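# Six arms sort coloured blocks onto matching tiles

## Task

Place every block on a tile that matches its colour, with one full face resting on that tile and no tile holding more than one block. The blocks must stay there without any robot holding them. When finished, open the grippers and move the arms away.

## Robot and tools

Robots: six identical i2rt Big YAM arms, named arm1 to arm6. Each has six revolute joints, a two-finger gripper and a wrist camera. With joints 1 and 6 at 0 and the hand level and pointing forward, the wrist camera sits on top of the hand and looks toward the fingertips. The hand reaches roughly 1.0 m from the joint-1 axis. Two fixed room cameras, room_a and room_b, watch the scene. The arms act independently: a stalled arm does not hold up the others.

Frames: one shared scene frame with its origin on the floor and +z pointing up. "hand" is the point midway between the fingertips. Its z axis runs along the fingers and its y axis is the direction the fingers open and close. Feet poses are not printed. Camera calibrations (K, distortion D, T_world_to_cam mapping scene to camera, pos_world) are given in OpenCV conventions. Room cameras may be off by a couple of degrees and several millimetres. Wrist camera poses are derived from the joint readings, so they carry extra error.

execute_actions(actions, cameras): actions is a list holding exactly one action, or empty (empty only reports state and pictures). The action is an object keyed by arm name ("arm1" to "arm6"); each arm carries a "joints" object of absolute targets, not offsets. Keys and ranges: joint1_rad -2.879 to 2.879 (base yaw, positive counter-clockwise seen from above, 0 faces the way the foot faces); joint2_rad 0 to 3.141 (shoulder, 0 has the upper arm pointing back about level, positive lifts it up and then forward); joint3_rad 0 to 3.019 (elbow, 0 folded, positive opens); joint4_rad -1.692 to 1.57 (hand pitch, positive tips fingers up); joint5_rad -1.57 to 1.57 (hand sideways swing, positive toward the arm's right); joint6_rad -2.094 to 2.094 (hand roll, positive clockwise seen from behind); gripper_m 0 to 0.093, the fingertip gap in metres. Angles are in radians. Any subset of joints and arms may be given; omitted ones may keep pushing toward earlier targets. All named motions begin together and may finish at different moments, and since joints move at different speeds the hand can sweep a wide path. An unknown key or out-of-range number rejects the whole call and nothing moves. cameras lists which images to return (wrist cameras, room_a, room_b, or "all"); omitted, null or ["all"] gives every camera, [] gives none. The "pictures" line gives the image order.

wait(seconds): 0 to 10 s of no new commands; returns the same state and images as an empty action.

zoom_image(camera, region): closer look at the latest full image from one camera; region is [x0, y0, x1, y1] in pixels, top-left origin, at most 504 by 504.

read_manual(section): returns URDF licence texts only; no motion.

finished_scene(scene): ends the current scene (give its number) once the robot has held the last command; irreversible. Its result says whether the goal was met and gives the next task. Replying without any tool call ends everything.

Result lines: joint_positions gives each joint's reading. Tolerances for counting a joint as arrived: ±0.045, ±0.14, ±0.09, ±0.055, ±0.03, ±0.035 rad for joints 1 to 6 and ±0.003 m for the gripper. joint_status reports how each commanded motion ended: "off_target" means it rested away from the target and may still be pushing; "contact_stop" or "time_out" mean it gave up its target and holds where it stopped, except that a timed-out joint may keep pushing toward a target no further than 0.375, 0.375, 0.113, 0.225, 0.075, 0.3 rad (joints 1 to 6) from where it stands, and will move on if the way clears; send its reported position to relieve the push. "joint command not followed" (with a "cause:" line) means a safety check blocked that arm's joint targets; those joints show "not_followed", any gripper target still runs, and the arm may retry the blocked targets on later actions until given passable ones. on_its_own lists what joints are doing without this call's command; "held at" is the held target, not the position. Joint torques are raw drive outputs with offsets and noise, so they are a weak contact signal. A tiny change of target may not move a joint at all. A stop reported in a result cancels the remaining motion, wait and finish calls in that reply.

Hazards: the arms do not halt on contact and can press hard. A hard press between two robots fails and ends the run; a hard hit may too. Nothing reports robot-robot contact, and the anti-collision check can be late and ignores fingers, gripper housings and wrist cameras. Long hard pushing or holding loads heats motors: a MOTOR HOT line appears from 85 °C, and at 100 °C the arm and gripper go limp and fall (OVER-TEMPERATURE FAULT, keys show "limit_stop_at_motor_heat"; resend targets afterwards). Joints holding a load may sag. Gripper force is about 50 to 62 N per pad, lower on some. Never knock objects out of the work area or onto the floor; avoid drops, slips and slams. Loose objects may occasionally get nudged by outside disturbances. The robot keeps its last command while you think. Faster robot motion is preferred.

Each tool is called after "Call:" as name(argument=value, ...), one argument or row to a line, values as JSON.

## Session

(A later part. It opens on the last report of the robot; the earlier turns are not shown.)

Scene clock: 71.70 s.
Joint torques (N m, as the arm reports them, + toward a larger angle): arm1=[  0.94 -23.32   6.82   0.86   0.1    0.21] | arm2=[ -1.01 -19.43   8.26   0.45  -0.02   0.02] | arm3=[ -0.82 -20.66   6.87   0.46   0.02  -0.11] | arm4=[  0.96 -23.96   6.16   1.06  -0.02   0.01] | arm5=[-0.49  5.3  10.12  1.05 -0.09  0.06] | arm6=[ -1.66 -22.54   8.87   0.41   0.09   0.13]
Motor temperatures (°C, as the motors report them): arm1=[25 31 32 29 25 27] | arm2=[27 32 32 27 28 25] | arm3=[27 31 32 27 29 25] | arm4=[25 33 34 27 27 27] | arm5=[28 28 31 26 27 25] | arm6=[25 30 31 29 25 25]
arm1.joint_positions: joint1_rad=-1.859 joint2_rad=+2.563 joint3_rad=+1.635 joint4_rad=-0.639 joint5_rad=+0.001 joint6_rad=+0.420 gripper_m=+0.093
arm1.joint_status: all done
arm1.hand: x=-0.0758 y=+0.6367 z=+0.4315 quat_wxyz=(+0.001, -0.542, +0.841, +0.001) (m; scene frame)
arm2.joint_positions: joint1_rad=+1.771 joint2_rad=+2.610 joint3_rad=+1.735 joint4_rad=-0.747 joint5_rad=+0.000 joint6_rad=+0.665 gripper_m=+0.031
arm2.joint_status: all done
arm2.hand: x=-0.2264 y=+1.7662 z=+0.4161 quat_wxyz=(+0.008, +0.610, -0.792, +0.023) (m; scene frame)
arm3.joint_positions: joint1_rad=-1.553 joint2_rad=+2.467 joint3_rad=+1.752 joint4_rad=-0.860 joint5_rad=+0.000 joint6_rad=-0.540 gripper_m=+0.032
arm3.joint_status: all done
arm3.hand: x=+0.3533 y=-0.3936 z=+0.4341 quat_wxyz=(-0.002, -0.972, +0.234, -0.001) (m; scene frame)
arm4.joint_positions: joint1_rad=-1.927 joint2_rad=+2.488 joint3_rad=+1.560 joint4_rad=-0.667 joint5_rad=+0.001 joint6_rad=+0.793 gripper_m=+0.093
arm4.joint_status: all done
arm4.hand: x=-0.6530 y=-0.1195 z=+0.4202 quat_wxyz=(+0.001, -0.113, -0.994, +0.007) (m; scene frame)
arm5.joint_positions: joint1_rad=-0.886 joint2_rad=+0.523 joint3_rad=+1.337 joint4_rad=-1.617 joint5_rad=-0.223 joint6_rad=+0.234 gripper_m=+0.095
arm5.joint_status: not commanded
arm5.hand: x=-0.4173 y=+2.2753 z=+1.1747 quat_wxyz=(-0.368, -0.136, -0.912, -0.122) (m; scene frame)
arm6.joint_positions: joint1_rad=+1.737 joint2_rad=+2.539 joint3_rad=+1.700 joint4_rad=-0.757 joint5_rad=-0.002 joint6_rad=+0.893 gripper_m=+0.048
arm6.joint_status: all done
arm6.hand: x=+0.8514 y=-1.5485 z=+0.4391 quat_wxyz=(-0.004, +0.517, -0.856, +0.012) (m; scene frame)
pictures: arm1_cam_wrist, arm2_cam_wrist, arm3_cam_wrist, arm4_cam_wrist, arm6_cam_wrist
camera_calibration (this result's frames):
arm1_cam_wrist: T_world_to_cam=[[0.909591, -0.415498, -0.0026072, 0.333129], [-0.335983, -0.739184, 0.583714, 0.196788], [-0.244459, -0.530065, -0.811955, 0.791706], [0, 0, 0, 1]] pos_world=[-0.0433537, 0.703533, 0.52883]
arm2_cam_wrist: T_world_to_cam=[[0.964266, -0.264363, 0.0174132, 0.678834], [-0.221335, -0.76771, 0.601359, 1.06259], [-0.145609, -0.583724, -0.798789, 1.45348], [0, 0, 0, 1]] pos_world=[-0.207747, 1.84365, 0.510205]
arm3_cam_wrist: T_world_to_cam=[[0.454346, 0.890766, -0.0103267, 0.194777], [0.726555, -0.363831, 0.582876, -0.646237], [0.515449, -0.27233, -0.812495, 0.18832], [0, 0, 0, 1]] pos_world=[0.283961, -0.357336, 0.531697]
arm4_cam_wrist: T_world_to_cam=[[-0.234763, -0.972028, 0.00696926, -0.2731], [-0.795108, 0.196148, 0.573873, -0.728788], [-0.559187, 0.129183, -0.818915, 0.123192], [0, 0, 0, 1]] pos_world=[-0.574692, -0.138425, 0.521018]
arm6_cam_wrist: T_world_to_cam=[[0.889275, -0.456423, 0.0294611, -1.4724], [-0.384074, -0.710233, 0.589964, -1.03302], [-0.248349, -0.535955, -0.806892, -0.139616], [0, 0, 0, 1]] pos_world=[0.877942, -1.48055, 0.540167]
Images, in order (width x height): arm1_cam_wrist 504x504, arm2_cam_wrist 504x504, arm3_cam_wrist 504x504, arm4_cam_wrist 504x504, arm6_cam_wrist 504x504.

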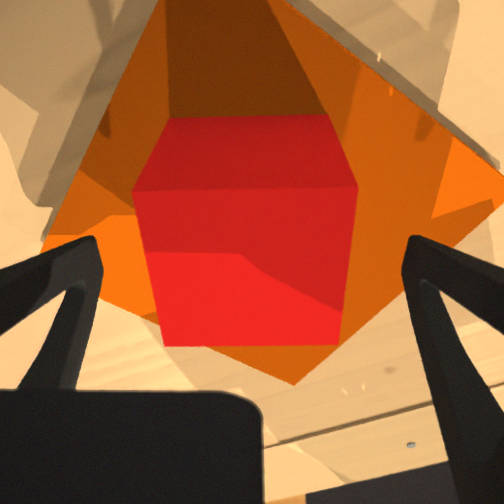

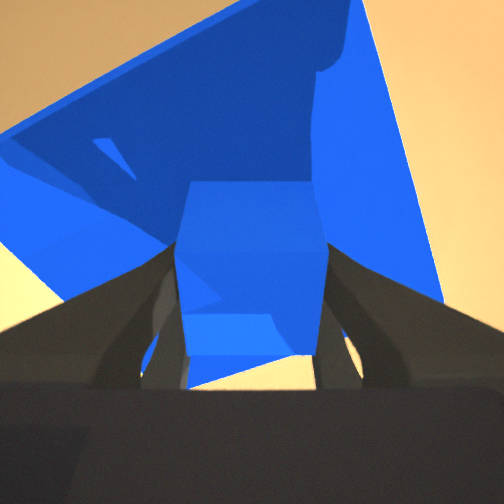

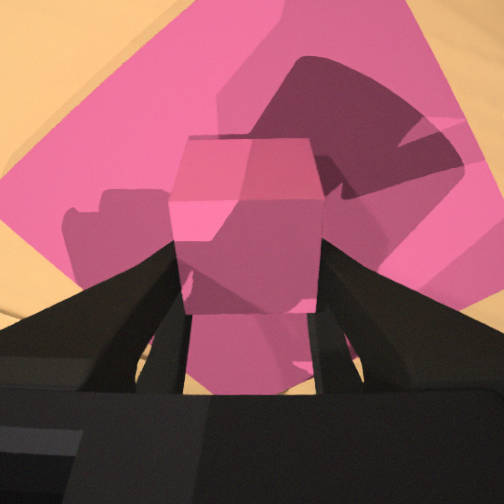

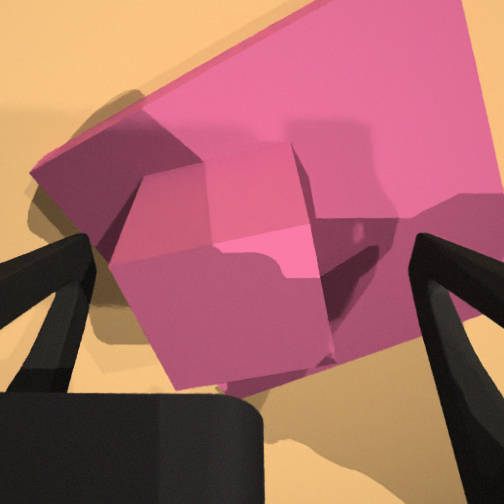

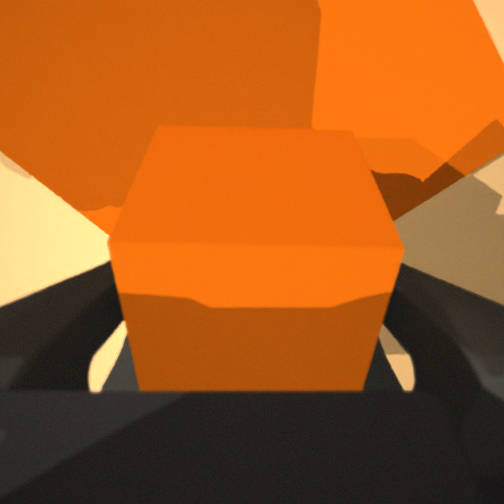

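Call:
execute_actions(
  actions=[
    {"arm2":{"joints":{"joint1_rad":1.725,"joint2_rad":2.63,"joint3_rad":1.84,"joint4_rad":-0.76}},"arm3":{"joints":{"joint2_rad":2.53,"joint4_rad":-0.83}},"arm6":{"joints":{"joint1_rad":1.67,"joint2_rad":2.565,"joint3_rad":1.835,"joint4_rad":-0.81}},"arm1":{"joints":{"joint2_rad":2.2,"joint4_rad":-1.0}},"arm4":{"joints":{"joint2_rad":2.25,"joint4_rad":-0.88}}},
  ],
  cameras=["arm2_cam_wrist","arm3_cam_wrist","arm4_cam_wrist","arm6_cam_wrist"],
)

Scene clock: 75.53 s.
Joint torques (N m, as the arm reports them, + toward a larger angle): arm1=[  0.35 -23.43   7.31   0.29   0.09   0.18] | arm2=[  0.23 -18.06   9.64  -0.58  -0.02   0.  ] | arm3=[ -0.76 -19.96   6.64   0.29   0.03  -0.1 ] | arm4=[  0.69 -21.13   7.67   0.    -0.01  -0.01] | arm5=[-0.2   5.42 10.14  1.08 -0.09  0.07] | arm6=[  0.1  -20.32   9.94  -0.07   0.08   0.12]
Motor temperatures (°C, as the motors report them): arm1=[25 31 33 29 25 27] | arm2=[27 32 32 27 28 25] | arm3=[27 31 32 27 29 25] | arm4=[25 34 33 27 27 27] | arm5=[28 28 31 26 27 25] | arm6=[25 30 31 29 25 25]
arm1.joint_positions: joint1_rad=-1.859 joint2_rad=+2.173 joint3_rad=+1.659 joint4_rad=-0.993 joint5_rad=+0.001 joint6_rad=+0.420 gripper_m=+0.093
arm1.joint_status: all done
arm1.hand: x=-0.0755 y=+0.6713 z=+0.6731 quat_wxyz=(+0.018, -0.541, +0.840, +0.026) (m; scene frame)
arm2.joint_positions: joint1_rad=+1.722 joint2_rad=+2.628 joint3_rad=+1.800 joint4_rad=-0.747 joint5_rad=+0.000 joint6_rad=+0.665 gripper_m=+0.031
arm2.joint_status: all done
arm2.hand: x=-0.2081 y=+1.8031 z=+0.4210 quat_wxyz=(+0.003, +0.591, -0.807, +0.000) (m; scene frame)
arm3.joint_positions: joint1_rad=-1.553 joint2_rad=+2.486 joint3_rad=+1.754 joint4_rad=-0.845 joint5_rad=+0.000 joint6_rad=-0.541 gripper_m=+0.032
arm3.joint_status: all done
arm3.hand: x=+0.3539 y=-0.3948 z=+0.4226 quat_wxyz=(-0.002, -0.972, +0.234, -0.002) (m; scene frame)
arm4.joint_positions: joint1_rad=-1.927 joint2_rad=+2.245 joint3_rad=+1.560 joint4_rad=-0.867 joint5_rad=+0.001 joint6_rad=+0.793 gripper_m=+0.093
arm4.joint_status: all done
arm4.hand: x=-0.6343 y=-0.1061 z=+0.5614 quat_wxyz=(-0.015, -0.113, -0.993, -0.006) (m; scene frame)
arm5.joint_positions: joint1_rad=-0.886 joint2_rad=+0.523 joint3_rad=+1.337 joint4_rad=-1.617 joint5_rad=-0.223 joint6_rad=+0.234 gripper_m=+0.095
arm5.joint_status: not commanded
arm5.hand: x=-0.4173 y=+2.2753 z=+1.1747 quat_wxyz=(-0.368, -0.136, -0.912, -0.122) (m; scene frame)
arm6.joint_positions: joint1_rad=+1.669 joint2_rad=+2.552 joint3_rad=+1.799 joint4_rad=-0.803 joint5_rad=-0.002 joint6_rad=+0.893 gripper_m=+0.048
arm6.joint_status: all done
arm6.hand: x=+0.8784 y=-1.4997 z=+0.4583 quat_wxyz=(-0.007, +0.488, -0.873, -0.008) (m; scene frame)
pictures: arm2_cam_wrist, arm3_cam_wrist, arm4_cam_wrist, arm6_cam_wrist
camera_calibration (this result's frames):
arm2_cam_wrist: T_world_to_cam=[[0.950192, -0.311439, -0.0118862, 0.765207], [-0.249014, -0.781565, 0.571969, 1.12364], [-0.187423, -0.540521, -0.820189, 1.40402], [0, 0, 0, 1]] pos_world=[-0.184147, 1.87541, 0.517968]
arm3_cam_wrist: T_world_to_cam=[[0.453676, 0.891088, -0.0118355, 0.196441], [0.726316, -0.362025, 0.584298, -0.640255], [0.516376, -0.273678, -0.811453, 0.176975], [0, 0, 0, 1]] pos_world=[0.284521, -0.358401, 0.520031]
arm4_cam_wrist: T_world_to_cam=[[-0.234094, -0.971923, -0.0237893, -0.238938], [-0.815418, 0.182956, 0.5492, -0.79799], [-0.529427, 0.147962, -0.835352, 0.277692], [0, 0, 0, 1]] pos_world=[-0.559612, -0.12732, 0.664542]
arm6_cam_wrist: T_world_to_cam=[[0.856899, -0.515478, -0.00262193, -1.52013], [-0.422766, -0.705673, 0.56859, -0.948747], [-0.294946, -0.486115, -0.822617, 0.0315502], [0, 0, 0, 1]] pos_world=[0.910805, -1.43776, 0.561416]
Images, in order (width x height): arm2_cam_wrist 504x504, arm3_cam_wrist 504x504, arm4_cam_wrist 504x504, arm6_cam_wrist 504x504.

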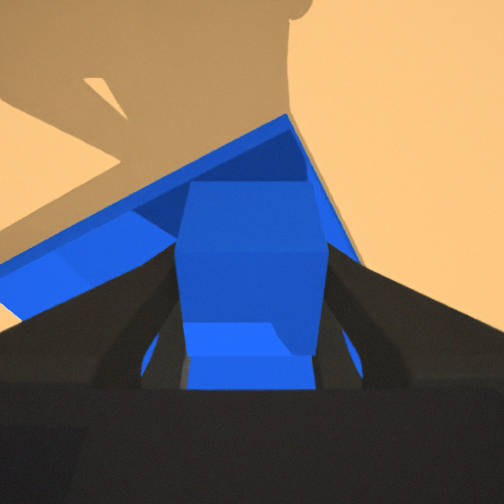

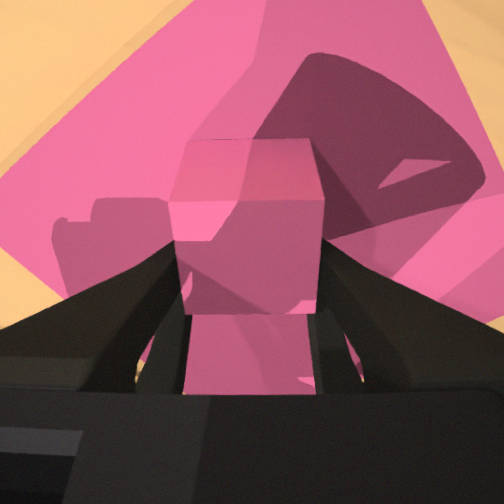

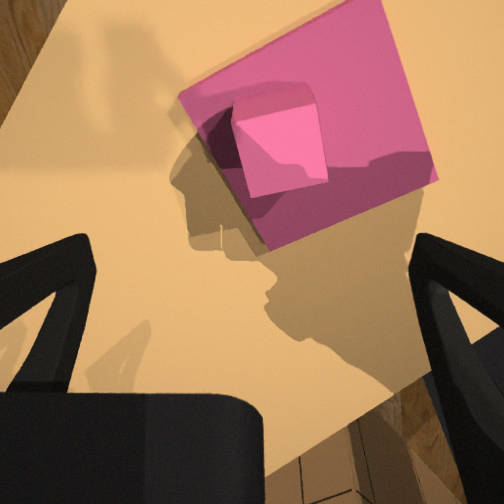

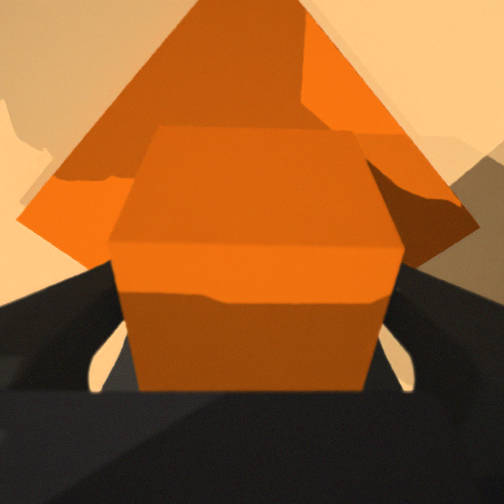

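Call:
execute_actions(
  actions=[
    {"arm2":{"joints":{"joint1_rad":1.78,"joint2_rad":2.625,"joint3_rad":1.725,"joint4_rad":-0.69}},"arm3":{"joints":{"gripper_m":0.093}},"arm6":{"joints":{"joint2_rad":2.625,"joint4_rad":-0.77}},"arm1":{"joints":{"joint2_rad":0.9,"joint4_rad":-1.5,"joint3_rad":1.3}},"arm4":{"joints":{"joint2_rad":0.9,"joint4_rad":-1.5,"joint3_rad":1.3}}},
  ],
  cameras=["arm2_cam_wrist","arm3_cam_wrist","arm6_cam_wrist"],
)

Scene clock: 79.33 s.
Joint torques (N m, as the arm reports them, + toward a larger angle): arm1=[ 0.58 -3.27  8.45  1.19  0.07  0.18] | arm2=[ -0.61 -17.56   4.42   0.46  -0.09  -0.02] | arm3=[ -0.79 -20.62   6.58   0.26   0.03  -0.1 ] | arm4=[ 0.91 -2.38  9.09  0.83 -0.04 -0.02] | arm5=[-0.69  5.56 10.09  0.94 -0.07  0.03] | arm6=[  0.22 -21.5    9.32   0.62   0.1    0.06]
Motor temperatures (°C, as the motors report them): arm1=[25 31 33 29 25 27] | arm2=[27 33 32 27 28 25] | arm3=[27 31 32 27 29 25] | arm4=[25 33 34 27 27 27] | arm5=[28 28 31 26 27 25] | arm6=[25 31 31 29 25 25]
arm1.joint_positions: joint1_rad=-1.859 joint2_rad=+0.896 joint3_rad=+1.298 joint4_rad=-1.493 joint5_rad=+0.001 joint6_rad=+0.420 gripper_m=+0.093
arm1.joint_status: all done
arm1.hand: x=-0.0774 y=+0.3343 z=+1.1030 quat_wxyz=(+0.131, -0.526, +0.816, +0.199) (m; scene frame)
arm2.joint_positions: joint1_rad=+1.779 joint2_rad=+2.617 joint3_rad=+1.742 joint4_rad=-0.704 joint5_rad=+0.001 joint6_rad=+0.667 gripper_m=+0.031
arm2.joint_status: all done
arm2.hand: x=-0.2355 y=+1.7748 z=+0.4132 quat_wxyz=(+0.002, +0.613, -0.790, +0.002) (m; scene frame)
arm3.joint_positions: joint1_rad=-1.553 joint2_rad=+2.496 joint3_rad=+1.754 joint4_rad=-0.845 joint5_rad=+0.000 joint6_rad=-0.541 gripper_m=+0.093
arm3.joint_status: all done
arm3.hand: x=+0.3557 y=-0.3977 z=+0.4162 quat_wxyz=(-0.006, -0.972, +0.234, -0.005) (m; scene frame)
arm4.joint_positions: joint1_rad=-1.927 joint2_rad=+0.896 joint3_rad=+1.288 joint4_rad=-1.488 joint5_rad=+0.001 joint6_rad=+0.793 gripper_m=+0.093
arm4.joint_status: all done
arm4.hand: x=-0.9017 y=-0.2712 z=+1.0570 quat_wxyz=(-0.191, -0.109, -0.964, -0.148) (m; scene frame)
arm5.joint_positions: joint1_rad=-0.886 joint2_rad=+0.523 joint3_rad=+1.337 joint4_rad=-1.617 joint5_rad=-0.223 joint6_rad=+0.234 gripper_m=+0.095
arm5.joint_status: not commanded
arm5.hand: x=-0.4173 y=+2.2753 z=+1.1747 quat_wxyz=(-0.368, -0.136, -0.912, -0.122) (m; scene frame)
arm6.joint_positions: joint1_rad=+1.669 joint2_rad=+2.618 joint3_rad=+1.799 joint4_rad=-0.778 joint5_rad=-0.002 joint6_rad=+0.893 gripper_m=+0.048
arm6.joint_status: all done
arm6.hand: x=+0.8850 y=-1.5168 z=+0.4169 quat_wxyz=(-0.003, +0.488, -0.873, +0.012) (m; scene frame)
pictures: arm2_cam_wrist, arm3_cam_wrist, arm6_cam_wrist
camera_calibration (this result's frames):
arm2_cam_wrist: T_world_to_cam=[[0.965993, -0.258436, -0.00830685, 0.690517], [-0.207137, -0.792674, 0.573378, 1.12813], [-0.154766, -0.552158, -0.819249, 1.40515], [0, 0, 0, 1]] pos_world=[-0.215887, 1.84856, 0.510062]
arm3_cam_wrist: T_world_to_cam=[[0.453747, 0.890965, -0.0171447, 0.200242], [0.723111, -0.356883, 0.591392, -0.638606], [0.520791, -0.28074, -0.806202, 0.163504], [0, 0, 0, 1]] pos_world=[0.285772, -0.360414, 0.512917]
arm6_cam_wrist: T_world_to_cam=[[0.856465, -0.515394, 0.0289207, -1.54735], [-0.431029, -0.683193, 0.589458, -0.901771], [-0.284045, -0.517316, -0.807281, -0.0722271], [0, 0, 0, 1]] pos_world=[0.916049, -1.45094, 0.517999]
Images, in order (width x height): arm2_cam_wrist 504x504, arm3_cam_wrist 504x504, arm6_cam_wrist 504x504.

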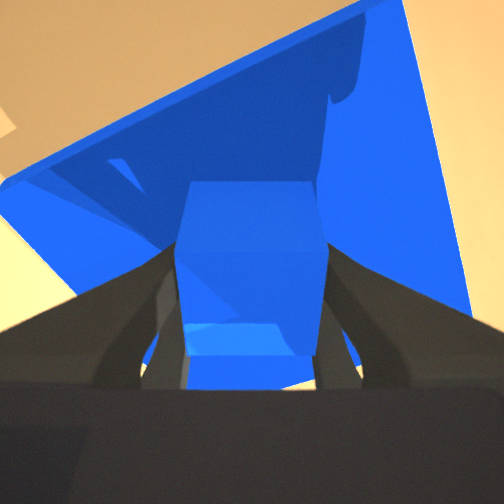

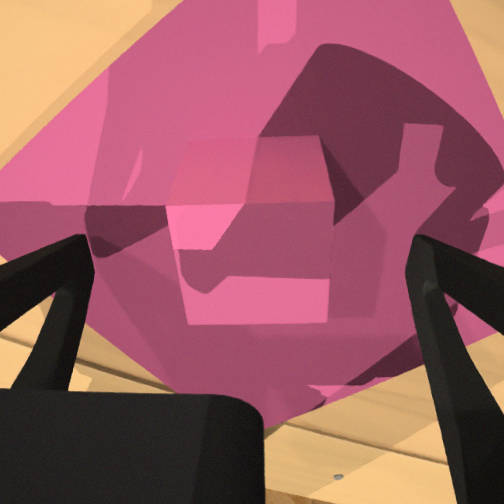

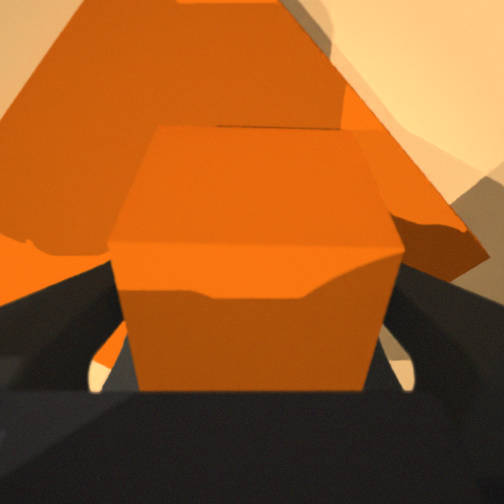

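Call:
execute_actions(
  actions=[
    {"arm2":{"joints":{"joint2_rad":2.665,"joint4_rad":-0.67}},"arm3":{"joints":{"joint2_rad":2.1,"joint4_rad":-1.2}},"arm6":{"joints":{"joint2_rad":2.56,"joint4_rad":-0.8}}},
  ],
  cameras=[],
)

Call:
execute_actions(
  actions=[
    {"arm3":{"joints":{"joint2_rad":0.9,"joint3_rad":1.3,"joint4_rad":-1.5}},"arm6":{"joints":{"joint1_rad":1.725}}},
  ],
  cameras=["arm2_cam_wrist","arm6_cam_wrist"],
)

Scene clock: 81.60 s.
Joint torques (N m, as the arm reports them, + toward a larger angle): arm1=[ 0.9  -3.14  8.36  1.07  0.09  0.21] | arm2=[ -0.44 -14.85   4.46   1.16  -0.07   0.  ] | arm3=[ -0.75 -20.69   7.61  -0.84   0.03  -0.1 ] | arm4=[ 0.84 -2.56  9.11  0.84 -0.04 -0.03] | arm5=[-0.4   5.37 10.14  1.16 -0.1   0.05] | arm6=[  0.32 -22.25   9.61   0.03   0.09   0.07]
Motor temperatures (°C, as the motors report them): arm1=[25 30 33 29 25 27] | arm2=[27 33 32 27 28 25] | arm3=[27 32 32 27 29 25] | arm4=[25 33 34 27 27 27] | arm5=[28 28 31 26 27 25] | arm6=[25 31 31 29 25 25]
arm1.joint_positions: joint1_rad=-1.859 joint2_rad=+0.896 joint3_rad=+1.298 joint4_rad=-1.493 joint5_rad=+0.001 joint6_rad=+0.420 gripper_m=+0.093
arm1.joint_status: not commanded
arm1.hand: x=-0.0774 y=+0.3343 z=+1.1030 quat_wxyz=(+0.131, -0.526, +0.816, +0.199) (m; scene frame)
arm2.joint_positions: joint1_rad=+1.779 joint2_rad=+2.617 joint3_rad=+1.740 joint4_rad=-0.701 joint5_rad=+0.001 joint6_rad=+0.667 gripper_m=+0.031
arm2.joint_status: all done
arm2.hand: x=-0.2355 y=+1.7747 z=+0.4127 quat_wxyz=(+0.002, +0.613, -0.790, +0.001) (m; scene frame)
arm3.joint_positions: joint1_rad=-1.553 joint2_rad=+2.089 joint3_rad=+1.766 joint4_rad=-1.180 joint5_rad=+0.000 joint6_rad=-0.541 gripper_m=+0.093
arm3.joint_status: all done
arm3.hand: x=+0.3536 y=-0.3939 z=+0.6754 quat_wxyz=(+0.023, -0.972, +0.234, +0.025) (m; scene frame)
arm4.joint_positions: joint1_rad=-1.927 joint2_rad=+0.896 joint3_rad=+1.288 joint4_rad=-1.488 joint5_rad=+0.001 joint6_rad=+0.793 gripper_m=+0.093
arm4.joint_status: not commanded
arm4.hand: x=-0.9017 y=-0.2712 z=+1.0570 quat_wxyz=(-0.191, -0.109, -0.964, -0.148) (m; scene frame)
arm5.joint_positions: joint1_rad=-0.886 joint2_rad=+0.523 joint3_rad=+1.337 joint4_rad=-1.617 joint5_rad=-0.223 joint6_rad=+0.234 gripper_m=+0.095
arm5.joint_status: not commanded
arm5.hand: x=-0.4173 y=+2.2753 z=+1.1747 quat_wxyz=(-0.368, -0.136, -0.912, -0.122) (m; scene frame)
arm6.joint_positions: joint1_rad=+1.669 joint2_rad=+2.571 joint3_rad=+1.799 joint4_rad=-0.792 joint5_rad=-0.002 joint6_rad=+0.893 gripper_m=+0.048
arm6.joint_status: all done
arm6.hand: x=+0.8800 y=-1.5037 z=+0.4462 quat_wxyz=(-0.006, +0.488, -0.873, -0.004) (m; scene frame)
pictures: none
No camera images: the call's "cameras" was empty. Leave "cameras" out to get every camera's image.

Scene clock: 83.40 s.
Joint torques (N m, as the arm reports them, + toward a larger angle): arm1=[ 0.25 -3.27  8.35  1.2   0.08  0.18] | arm2=[ -1.04 -14.83   4.56   1.11  -0.1    0.01] | arm3=[-0.81 -3.06  7.54 -0.08  0.04 -0.07] | arm4=[ 1.27 -2.57  9.11  0.84 -0.05 -0.02] | arm5=[-0.85  5.15 10.14  1.14 -0.1   0.07] | arm6=[ -0.12 -22.98   9.78   0.06   0.09   0.07]
Motor temperatures (°C, as the motors report them): arm1=[25 30 33 29 25 27] | arm2=[27 33 32 27 28 25] | arm3=[27 31 32 27 29 25] | arm4=[25 32 34 27 27 27] | arm5=[28 28 31 26 27 25] | arm6=[25 31 31 29 25 25]
arm1.joint_positions: joint1_rad=-1.859 joint2_rad=+0.896 joint3_rad=+1.298 joint4_rad=-1.493 joint5_rad=+0.001 joint6_rad=+0.420 gripper_m=+0.093
arm1.joint_status: not commanded
arm1.hand: x=-0.0774 y=+0.3343 z=+1.1030 quat_wxyz=(+0.131, -0.526, +0.816, +0.199) (m; scene frame)
arm2.joint_positions: joint1_rad=+1.779 joint2_rad=+2.617 joint3_rad=+1.740 joint4_rad=-0.701 joint5_rad=+0.001 joint6_rad=+0.667 gripper_m=+0.031
arm2.joint_status: not commanded
arm2.hand: x=-0.2355 y=+1.7747 z=+0.4127 quat_wxyz=(+0.002, +0.613, -0.790, +0.001) (m; scene frame)
arm3.joint_positions: joint1_rad=-1.553 joint2_rad=+0.891 joint3_rad=+1.304 joint4_rad=-1.479 joint5_rad=+0.000 joint6_rad=-0.541 gripper_m=+0.093
arm3.joint_status: all done
arm3.hand: x=+0.5349 y=-0.6838 z=+1.0219 quat_wxyz=(+0.175, -0.942, +0.226, +0.178) (m; scene frame)
arm4.joint_positions: joint1_rad=-1.927 joint2_rad=+0.896 joint3_rad=+1.288 joint4_rad=-1.488 joint5_rad=+0.001 joint6_rad=+0.793 gripper_m=+0.093
arm4.joint_status: not commanded
arm4.hand: x=-0.9017 y=-0.2712 z=+1.0570 quat_wxyz=(-0.191, -0.109, -0.964, -0.148) (m; scene frame)
arm5.joint_positions: joint1_rad=-0.886 joint2_rad=+0.523 joint3_rad=+1.337 joint4_rad=-1.617 joint5_rad=-0.223 joint6_rad=+0.234 gripper_m=+0.095
arm5.joint_status: not commanded
arm5.hand: x=-0.4173 y=+2.2753 z=+1.1747 quat_wxyz=(-0.368, -0.136, -0.912, -0.122) (m; scene frame)
arm6.joint_positions: joint1_rad=+1.722 joint2_rad=+2.571 joint3_rad=+1.799 joint4_rad=-0.792 joint5_rad=-0.002 joint6_rad=+0.893 gripper_m=+0.048
arm6.joint_status: all done
arm6.hand: x=+0.8479 y=-1.5160 z=+0.4458 quat_wxyz=(-0.006, +0.511, -0.860, -0.004) (m; scene frame)
pictures: arm2_cam_wrist, arm6_cam_wrist
camera_calibration (this result's frames):
arm2_cam_wrist: T_world_to_cam=[[0.965985, -0.258431, -0.00926221, 0.690783], [-0.20679, -0.793472, 0.572398, 1.13018], [-0.155274, -0.551013, -0.819924, 1.40281], [0, 0, 0, 1]] pos_world=[-0.215755, 1.84826, 0.509683]
arm6_cam_wrist: T_world_to_cam=[[0.88278, -0.469763, 0.00477087, -1.45841], [-0.387292, -0.721977, 0.573371, -1.02298], [-0.265904, -0.508008, -0.819282, -0.0549283], [0, 0, 0, 1]] pos_world=[0.876654, -1.45157, 0.548502]
Images, in order (width x height): arm2_cam_wrist 504x504, arm6_cam_wrist 504x504.

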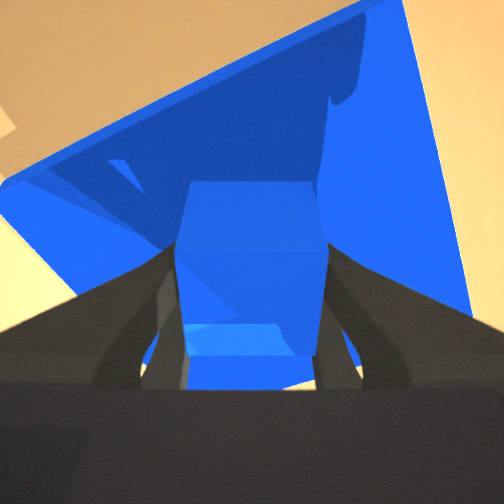

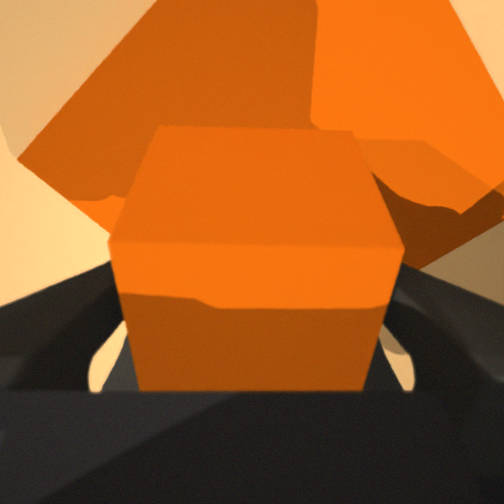

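Call:
execute_actions(
  actions=[
    {"arm2":{"joints":{"joint2_rad":2.617,"joint4_rad":-0.70,"gripper_m":0.093}},"arm6":{"joints":{"joint2_rad":2.62,"joint4_rad":-0.77}}},
  ],
  cameras=[],
)

Call:
execute_actions(
  actions=[
    {"arm2":{"joints":{"joint2_rad":2.2,"joint4_rad":-1.1}},"arm6":{"joints":{"gripper_m":0.093}}},
  ],
  cameras=["arm2_cam_wrist","arm6_cam_wrist"],
)

Scene clock: 84.87 s.
Joint torques (N m, as the arm reports them, + toward a larger angle): arm1=[ 0.51 -3.17  8.44  1.02  0.07  0.17] | arm2=[ -0.74 -17.97   4.54   0.04  -0.1    0.  ] | arm3=[-0.82 -3.26  7.53 -0.06  0.04 -0.07] | arm4=[ 0.88 -2.54  9.13  0.88 -0.06 -0.02] | arm5=[-0.1   5.   10.07  1.18 -0.08  0.05] | arm6=[ -0.12 -21.28   9.52   0.54   0.04   0.12]
Motor temperatures (°C, as the motors report them): arm1=[25 30 33 29 25 27] | arm2=[27 33 31 27 28 25] | arm3=[27 31 32 27 29 25] | arm4=[25 32 34 27 27 27] | arm5=[28 28 31 26 27 25] | arm6=[25 31 31 29 25 25]
arm1.joint_positions: joint1_rad=-1.859 joint2_rad=+0.896 joint3_rad=+1.298 joint4_rad=-1.493 joint5_rad=+0.001 joint6_rad=+0.420 gripper_m=+0.093
arm1.joint_status: not commanded
arm1.hand: x=-0.0774 y=+0.3343 z=+1.1030 quat_wxyz=(+0.131, -0.526, +0.816, +0.199) (m; scene frame)
arm2.joint_positions: joint1_rad=+1.779 joint2_rad=+2.616 joint3_rad=+1.740 joint4_rad=-0.701 joint5_rad=+0.002 joint6_rad=+0.667 gripper_m=+0.093
arm2.joint_status: all done
arm2.hand: x=-0.2354 y=+1.7754 z=+0.4137 quat_wxyz=(+0.002, +0.613, -0.790, +0.000) (m; scene frame)
arm3.joint_positions: joint1_rad=-1.553 joint2_rad=+0.891 joint3_rad=+1.304 joint4_rad=-1.479 joint5_rad=+0.000 joint6_rad=-0.541 gripper_m=+0.093
arm3.joint_status: not commanded
arm3.hand: x=+0.5349 y=-0.6838 z=+1.0219 quat_wxyz=(+0.175, -0.942, +0.226, +0.178) (m; scene frame)
arm4.joint_positions: joint1_rad=-1.927 joint2_rad=+0.896 joint3_rad=+1.288 joint4_rad=-1.488 joint5_rad=+0.001 joint6_rad=+0.793 gripper_m=+0.093
arm4.joint_status: not commanded
arm4.hand: x=-0.9017 y=-0.2712 z=+1.0570 quat_wxyz=(-0.191, -0.109, -0.964, -0.148) (m; scene frame)
arm5.joint_positions: joint1_rad=-0.886 joint2_rad=+0.523 joint3_rad=+1.337 joint4_rad=-1.617 joint5_rad=-0.223 joint6_rad=+0.234 gripper_m=+0.095
arm5.joint_status: not commanded
arm5.hand: x=-0.4173 y=+2.2753 z=+1.1747 quat_wxyz=(-0.368, -0.136, -0.912, -0.122) (m; scene frame)
arm6.joint_positions: joint1_rad=+1.722 joint2_rad=+2.603 joint3_rad=+1.799 joint4_rad=-0.779 joint5_rad=-0.002 joint6_rad=+0.893 gripper_m=+0.048
arm6.joint_status: all done
arm6.hand: x=+0.8515 y=-1.5240 z=+0.4255 quat_wxyz=(-0.005, +0.511, -0.860, +0.006) (m; scene frame)
pictures: none
No camera images: the call's "cameras" was empty. Leave "cameras" out to get every camera's image.

Scene clock: 86.53 s.
Joint torques (N m, as the arm reports them, + toward a larger angle): arm1=[ 0.73 -3.05  8.27  1.06  0.07  0.17] | arm2=[ -0.91 -18.29   9.26  -0.63  -0.07  -0.01] | arm3=[-0.8  -3.28  7.54 -0.07  0.04 -0.07] | arm4=[ 0.93 -2.78  9.05  0.96 -0.05 -0.01] | arm5=[-0.44  6.23  9.98  0.98 -0.09  0.05] | arm6=[ -0.05 -21.19   9.66   0.68   0.03   0.16]
Motor temperatures (°C, as the motors report them): arm1=[25 29 33 29 25 27] | arm2=[27 33 32 27 28 25] | arm3=[27 31 32 27 29 25] | arm4=[25 32 34 27 27 27] | arm5=[28 28 31 26 27 25] | arm6=[25 31 31 29 25 25]
arm1.joint_positions: joint1_rad=-1.859 joint2_rad=+0.896 joint3_rad=+1.298 joint4_rad=-1.493 joint5_rad=+0.001 joint6_rad=+0.420 gripper_m=+0.093
arm1.joint_status: not commanded
arm1.hand: x=-0.0774 y=+0.3343 z=+1.1030 quat_wxyz=(+0.131, -0.526, +0.816, +0.199) (m; scene frame)
arm2.joint_positions: joint1_rad=+1.779 joint2_rad=+2.215 joint3_rad=+1.711 joint4_rad=-1.084 joint5_rad=+0.002 joint6_rad=+0.667 gripper_m=+0.093
arm2.joint_status: all done
arm2.hand: x=-0.2370 y=+1.7815 z=+0.6531 quat_wxyz=(+0.003, +0.613, -0.790, +0.006) (m; scene frame)
arm3.joint_positions: joint1_rad=-1.553 joint2_rad=+0.891 joint3_rad=+1.304 joint4_rad=-1.479 joint5_rad=+0.000 joint6_rad=-0.541 gripper_m=+0.093
arm3.joint_status: not commanded
arm3.hand: x=+0.5349 y=-0.6838 z=+1.0219 quat_wxyz=(+0.175, -0.942, +0.226, +0.178) (m; scene frame)
arm4.joint_positions: joint1_rad=-1.927 joint2_rad=+0.896 joint3_rad=+1.288 joint4_rad=-1.488 joint5_rad=+0.001 joint6_rad=+0.793 gripper_m=+0.093
arm4.joint_status: not commanded
arm4.hand: x=-0.9017 y=-0.2712 z=+1.0570 quat_wxyz=(-0.191, -0.109, -0.964, -0.148) (m; scene frame)
arm5.joint_positions: joint1_rad=-0.886 joint2_rad=+0.523 joint3_rad=+1.337 joint4_rad=-1.617 joint5_rad=-0.223 joint6_rad=+0.234 gripper_m=+0.095
arm5.joint_status: not commanded
arm5.hand: x=-0.4173 y=+2.2753 z=+1.1747 quat_wxyz=(-0.368, -0.136, -0.912, -0.122) (m; scene frame)
arm6.joint_positions: joint1_rad=+1.722 joint2_rad=+2.603 joint3_rad=+1.799 joint4_rad=-0.778 joint5_rad=-0.002 joint6_rad=+0.893 gripper_m=+0.093
arm6.joint_status: all done
arm6.hand: x=+0.8515 y=-1.5239 z=+0.4254 quat_wxyz=(-0.005, +0.511, -0.860, +0.005) (m; scene frame)
pictures: arm2_cam_wrist, arm6_cam_wrist
camera_calibration (this result's frames):
arm2_cam_wrist: T_world_to_cam=[[0.965926, -0.258806, -0.00251595, 0.692486], [-0.209643, -0.788065, 0.578794, 0.983251], [-0.151778, -0.558545, -0.81547, 1.61476], [0, 0, 0, 1]] pos_world=[-0.217673, 1.856, 0.749431]
arm6_cam_wrist: T_world_to_cam=[[0.882591, -0.469761, 0.0189217, -1.471], [-0.391519, -0.712117, 0.582753, -1.001], [-0.26028, -0.521741, -0.812429, -0.10328], [0, 0, 0, 1]] pos_world=[0.879497, -1.45773, 0.52726]
Images, in order (width x height): arm2_cam_wrist 504x504, arm6_cam_wrist 504x504.

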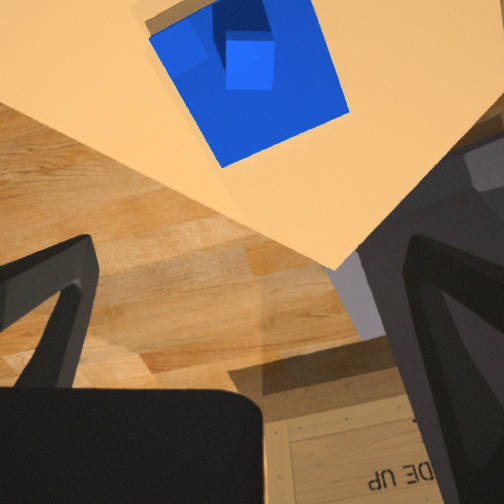

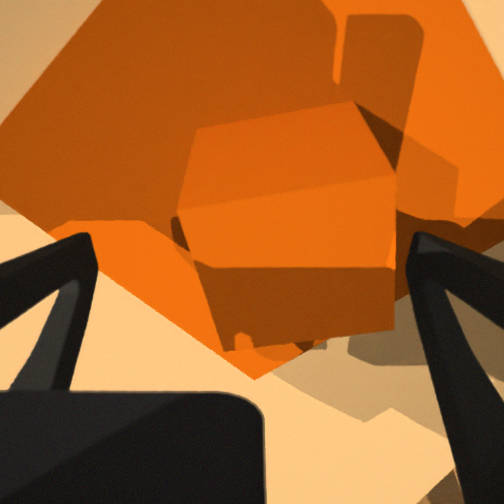

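Call:
execute_actions(
  actions=[
    {"arm2":{"joints":{"joint1_rad":-1.944,"joint2_rad":1.9,"joint3_rad":1.4,"joint4_rad":-1.07,"joint6_rad":0.25}},"arm6":{"joints":{"joint2_rad":2.2,"joint4_rad":-1.17}},"arm1":{"joints":{"joint1_rad":1.3}},"arm4":{"joints":{"joint1_rad":0.0}}},
  ],
  cameras=["arm2_cam_wrist","arm6_cam_wrist","room_a"],
)

Scene clock: 91.23 s.
Joint torques (N m, as the arm reports them, + toward a larger angle): arm1=[ 1.75 -3.07  8.36  1.11  0.1   0.17] | arm2=[ -0.37 -14.14   7.54   0.29  -0.09  -0.15] | arm3=[-0.81 -3.24  7.54 -0.07  0.04 -0.07] | arm4=[ 1.02 -3.45  9.13  0.86  0.04 -0.02] | arm5=[-0.86  5.38 10.    1.09 -0.12  0.07] | arm6=[  0.81 -19.63   8.93   0.17   0.13   0.13]
Motor temperatures (°C, as the motors report them): arm1=[25 29 34 29 25 27] | arm2=[27 33 32 27 28 25] | arm3=[27 30 32 27 29 25] | arm4=[25 31 34 27 27 27] | arm5=[28 28 31 26 27 25] | arm6=[25 32 31 29 25 25]
arm1.joint_positions: joint1_rad=+1.290 joint2_rad=+0.896 joint3_rad=+1.298 joint4_rad=-1.493 joint5_rad=+0.000 joint6_rad=+0.420 gripper_m=+0.093
arm1.joint_status: all done
arm1.hand: x=-0.0799 y=-0.2722 z=+1.1030 quat_wxyz=(-0.200, -0.814, -0.529, +0.130) (m; scene frame)
arm2.joint_positions: joint1_rad=-1.953 joint2_rad=+1.904 joint3_rad=+1.407 joint4_rad=-1.076 joint5_rad=+0.001 joint6_rad=+0.262 gripper_m=+0.093
arm2.joint_status: all done
arm2.hand: x=-0.0777 y=+0.6644 z=+0.7267 quat_wxyz=(+0.003, -0.844, -0.537, +0.002) (m; scene frame)
arm3.joint_positions: joint1_rad=-1.553 joint2_rad=+0.891 joint3_rad=+1.304 joint4_rad=-1.479 joint5_rad=+0.000 joint6_rad=-0.541 gripper_m=+0.093
arm3.joint_status: not commanded
arm3.hand: x=+0.5349 y=-0.6838 z=+1.0219 quat_wxyz=(+0.175, -0.942, +0.226, +0.178) (m; scene frame)
arm4.joint_positions: joint1_rad=-0.010 joint2_rad=+0.899 joint3_rad=+1.288 joint4_rad=-1.488 joint5_rad=+0.000 joint6_rad=+0.793 gripper_m=+0.093
arm4.joint_status: all done
arm4.hand: x=-1.3991 y=-0.2475 z=+1.0482 quat_wxyz=(+0.011, +0.730, -0.645, -0.227) (m; scene frame)
arm5.joint_positions: joint1_rad=-0.886 joint2_rad=+0.523 joint3_rad=+1.337 joint4_rad=-1.617 joint5_rad=-0.223 joint6_rad=+0.234 gripper_m=+0.095
arm5.joint_status: not commanded
arm5.hand: x=-0.4173 y=+2.2753 z=+1.1747 quat_wxyz=(-0.368, -0.136, -0.912, -0.122) (m; scene frame)
arm6.joint_positions: joint1_rad=+1.722 joint2_rad=+2.189 joint3_rad=+1.829 joint4_rad=-1.163 joint5_rad=-0.002 joint6_rad=+0.893 gripper_m=+0.093
arm6.joint_status: all done
arm6.hand: x=+0.8400 y=-1.5052 z=+0.7002 quat_wxyz=(-0.009, +0.511, -0.859, -0.025) (m; scene frame)
pictures: arm2_cam_wrist, arm6_cam_wrist, room_a
camera_calibration (this result's frames):
arm2_cam_wrist: T_world_to_cam=[[-0.901734, 0.43229, -0.00115132, -0.355559], [0.354773, 0.741554, 0.569415, -0.871944], [0.247007, 0.513052, -0.822049, 0.398767], [0, 0, 0, 1]] pos_world=[-0.109775, 0.59571, 0.823895]
arm6_cam_wrist: T_world_to_cam=[[0.882833, -0.468838, -0.0282357, -1.4231], [-0.377681, -0.744349, 0.550728, -1.18995], [-0.27922, -0.475537, -0.834207, 0.227399], [0, 0, 0, 1]] pos_world=[0.870436, -1.4448, 0.804852]
Images, in order (width x height): arm2_cam_wrist 504x504, arm6_cam_wrist 504x504, room_a 504x504.

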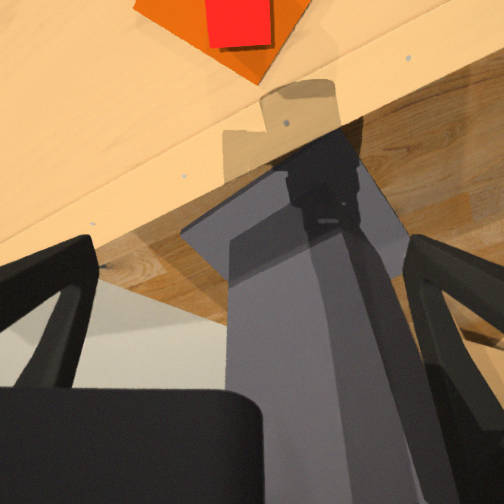

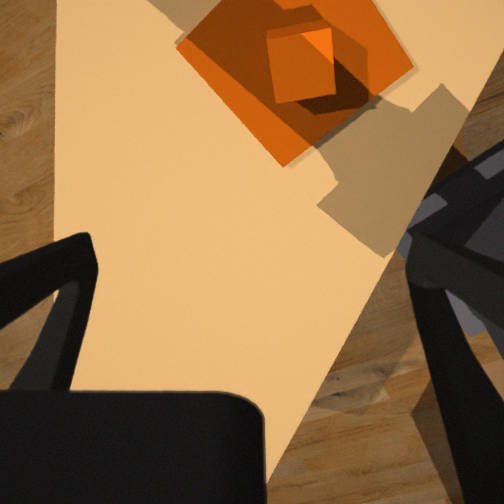

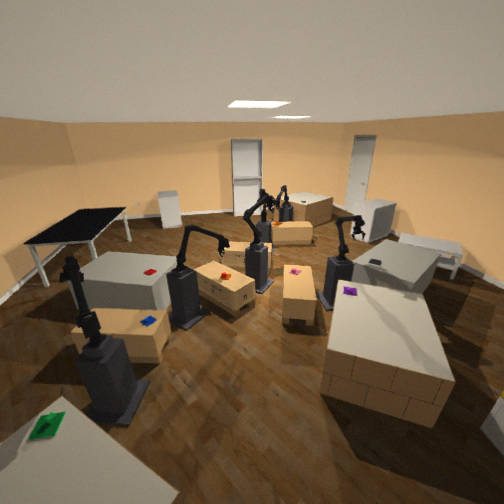

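Call:
execute_actions(
  actions=[
    {"arm2":{"joints":{"joint2_rad":2.37,"joint3_rad":1.46,"joint4_rad":-0.64}},"arm6":{"joints":{"joint2_rad":0.9,"joint3_rad":1.3,"joint4_rad":-1.5}}},
  ],
  cameras=["arm2_cam_wrist"],
)

Scene clock: 93.67 s.
Joint torques (N m, as the arm reports them, + toward a larger angle): arm1=[ 1.96 -3.25  8.35  1.13  0.09  0.18] | arm2=[ -0.65 -16.69   7.35   0.56  -0.1   -0.17] | arm3=[-0.82 -3.26  7.54 -0.07  0.04 -0.07] | arm4=[ 1.35 -3.44  9.14  0.8   0.02 -0.02] | arm5=[-0.84  5.65 10.13  0.8  -0.09  0.08] | arm6=[ 0.07 -3.2   8.09  0.9   0.13  0.12]
Motor temperatures (°C, as the motors report them): arm1=[25 29 34 29 25 27] | arm2=[27 33 32 27 28 25] | arm3=[27 30 32 27 29 25] | arm4=[25 31 35 27 27 27] | arm5=[28 28 32 26 27 25] | arm6=[25 31 31 29 25 25]
arm1.joint_positions: joint1_rad=+1.290 joint2_rad=+0.896 joint3_rad=+1.298 joint4_rad=-1.493 joint5_rad=+0.000 joint6_rad=+0.420 gripper_m=+0.093
arm1.joint_status: not commanded
arm1.hand: x=-0.0799 y=-0.2722 z=+1.1030 quat_wxyz=(-0.200, -0.814, -0.529, +0.130) (m; scene frame)
arm2.joint_positions: joint1_rad=-1.953 joint2_rad=+2.390 joint3_rad=+1.438 joint4_rad=-0.657 joint5_rad=+0.001 joint6_rad=+0.262 gripper_m=+0.093
arm2.joint_status: all done
arm2.hand: x=-0.0812 y=+0.6531 z=+0.4711 quat_wxyz=(+0.017, -0.844, -0.537, -0.011) (m; scene frame)
arm3.joint_positions: joint1_rad=-1.553 joint2_rad=+0.891 joint3_rad=+1.304 joint4_rad=-1.479 joint5_rad=+0.000 joint6_rad=-0.541 gripper_m=+0.093
arm3.joint_status: not commanded
arm3.hand: x=+0.5349 y=-0.6838 z=+1.0219 quat_wxyz=(+0.175, -0.942, +0.226, +0.178) (m; scene frame)
arm4.joint_positions: joint1_rad=-0.010 joint2_rad=+0.899 joint3_rad=+1.288 joint4_rad=-1.488 joint5_rad=+0.000 joint6_rad=+0.793 gripper_m=+0.093
arm4.joint_status: not commanded
arm4.hand: x=-1.3991 y=-0.2475 z=+1.0482 quat_wxyz=(+0.011, +0.730, -0.645, -0.227) (m; scene frame)
arm5.joint_positions: joint1_rad=-0.886 joint2_rad=+0.523 joint3_rad=+1.337 joint4_rad=-1.617 joint5_rad=-0.223 joint6_rad=+0.234 gripper_m=+0.095
arm5.joint_status: not commanded
arm5.hand: x=-0.4173 y=+2.2753 z=+1.1747 quat_wxyz=(-0.368, -0.136, -0.912, -0.122) (m; scene frame)
arm6.joint_positions: joint1_rad=+1.722 joint2_rad=+0.891 joint3_rad=+1.314 joint4_rad=-1.494 joint5_rad=-0.002 joint6_rad=+0.893 gripper_m=+0.093
arm6.joint_status: all done
arm6.hand: x=+0.9757 y=-1.8436 z=+1.0879 quat_wxyz=(-0.040, +0.496, -0.832, -0.246) (m; scene frame)
pictures: arm2_cam_wrist
camera_calibration (this result's frames):
arm2_cam_wrist: T_world_to_cam=[[-0.901667, 0.432347, 0.00856715, -0.358725], [0.351231, 0.720654, 0.597741, -0.716727], [0.252257, 0.541972, -0.801644, 0.167274], [0, 0, 0, 1]] pos_world=[-0.11391, 0.580948, 0.565584]
Images, in order (width x height): arm2_cam_wrist 504x504.

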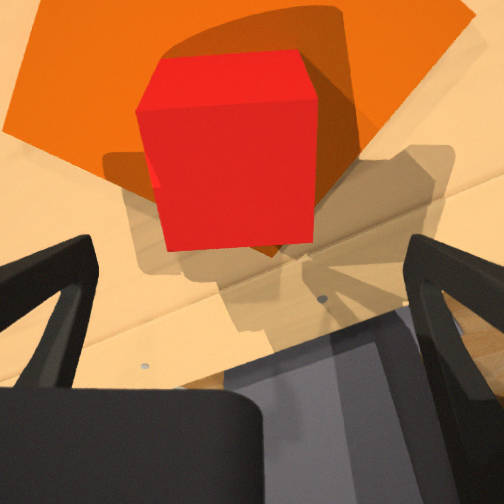

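Call:
execute_actions(
  actions=[
    {"arm2":{"joints":{"joint2_rad":2.485,"joint3_rad":1.535,"joint4_rad":-0.58}}},
  ],
  cameras=["arm2_cam_wrist"],
)

Scene clock: 95.60 s.
Joint torques (N m, as the arm reports them, + toward a larger angle): arm1=[ 1.96 -2.64  8.38  1.04  0.12  0.19] | arm2=[ -0.82 -17.04   7.15   0.33  -0.1   -0.13] | arm3=[-0.84 -3.22  7.54 -0.07  0.04 -0.07] | arm4=[ 1.31 -3.23  9.14  0.75  0.02 -0.03] | arm5=[-0.45  5.62  9.99  1.13 -0.12  0.04] | arm6=[ 0.79 -3.05  8.33  0.82  0.11  0.08]
Motor temperatures (°C, as the motors report them): arm1=[25 28 34 29 25 27] | arm2=[27 33 32 27 28 25] | arm3=[27 29 33 27 29 25] | arm4=[25 31 35 27 27 27] | arm5=[28 28 32 26 27 25] | arm6=[25 31 31 29 25 25]
arm1.joint_positions: joint1_rad=+1.290 joint2_rad=+0.896 joint3_rad=+1.298 joint4_rad=-1.493 joint5_rad=+0.000 joint6_rad=+0.420 gripper_m=+0.093
arm1.joint_status: not commanded
arm1.hand: x=-0.0799 y=-0.2722 z=+1.1030 quat_wxyz=(-0.200, -0.814, -0.529, +0.130) (m; scene frame)
arm2.joint_positions: joint1_rad=-1.953 joint2_rad=+2.493 joint3_rad=+1.512 joint4_rad=-0.593 joint5_rad=+0.001 joint6_rad=+0.262 gripper_m=+0.093
arm2.joint_status: all done
arm2.hand: x=-0.0848 y=+0.6343 z=+0.4300 quat_wxyz=(+0.004, -0.844, -0.537, +0.001) (m; scene frame)
arm3.joint_positions: joint1_rad=-1.553 joint2_rad=+0.891 joint3_rad=+1.304 joint4_rad=-1.479 joint5_rad=+0.000 joint6_rad=-0.541 gripper_m=+0.093
arm3.joint_status: not commanded
arm3.hand: x=+0.5349 y=-0.6838 z=+1.0219 quat_wxyz=(+0.175, -0.942, +0.226, +0.178) (m; scene frame)
arm4.joint_positions: joint1_rad=-0.010 joint2_rad=+0.899 joint3_rad=+1.288 joint4_rad=-1.488 joint5_rad=+0.000 joint6_rad=+0.793 gripper_m=+0.093
arm4.joint_status: not commanded
arm4.hand: x=-1.3991 y=-0.2475 z=+1.0482 quat_wxyz=(+0.011, +0.730, -0.645, -0.227) (m; scene frame)
arm5.joint_positions: joint1_rad=-0.886 joint2_rad=+0.523 joint3_rad=+1.337 joint4_rad=-1.617 joint5_rad=-0.223 joint6_rad=+0.234 gripper_m=+0.095
arm5.joint_status: not commanded
arm5.hand: x=-0.4173 y=+2.2753 z=+1.1747 quat_wxyz=(-0.368, -0.136, -0.912, -0.122) (m; scene frame)
arm6.joint_positions: joint1_rad=+1.722 joint2_rad=+0.891 joint3_rad=+1.314 joint4_rad=-1.494 joint5_rad=-0.002 joint6_rad=+0.893 gripper_m=+0.093
arm6.joint_status: not commanded
arm6.hand: x=+0.9757 y=-1.8436 z=+1.0879 quat_wxyz=(-0.040, +0.496, -0.832, -0.246) (m; scene frame)
pictures: arm2_cam_wrist
camera_calibration (this result's frames):
arm2_cam_wrist: T_world_to_cam=[[-0.901731, 0.432298, -0.000844486, -0.349409], [0.354664, 0.740909, 0.570321, -0.678152], [0.247174, 0.513977, -0.821421, 0.171219], [0, 0, 0, 1]] pos_world=[-0.116877, 0.565495, 0.527112]
Images, in order (width x height): arm2_cam_wrist 504x504.

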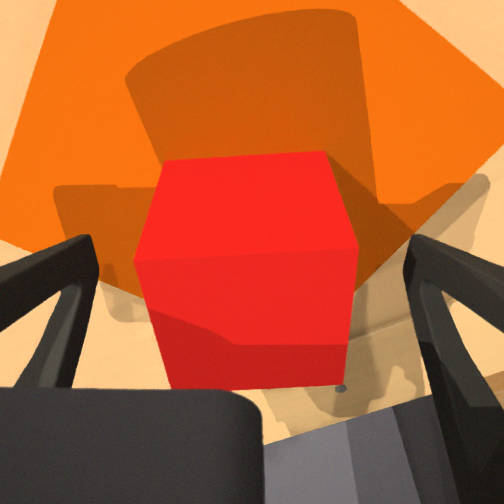

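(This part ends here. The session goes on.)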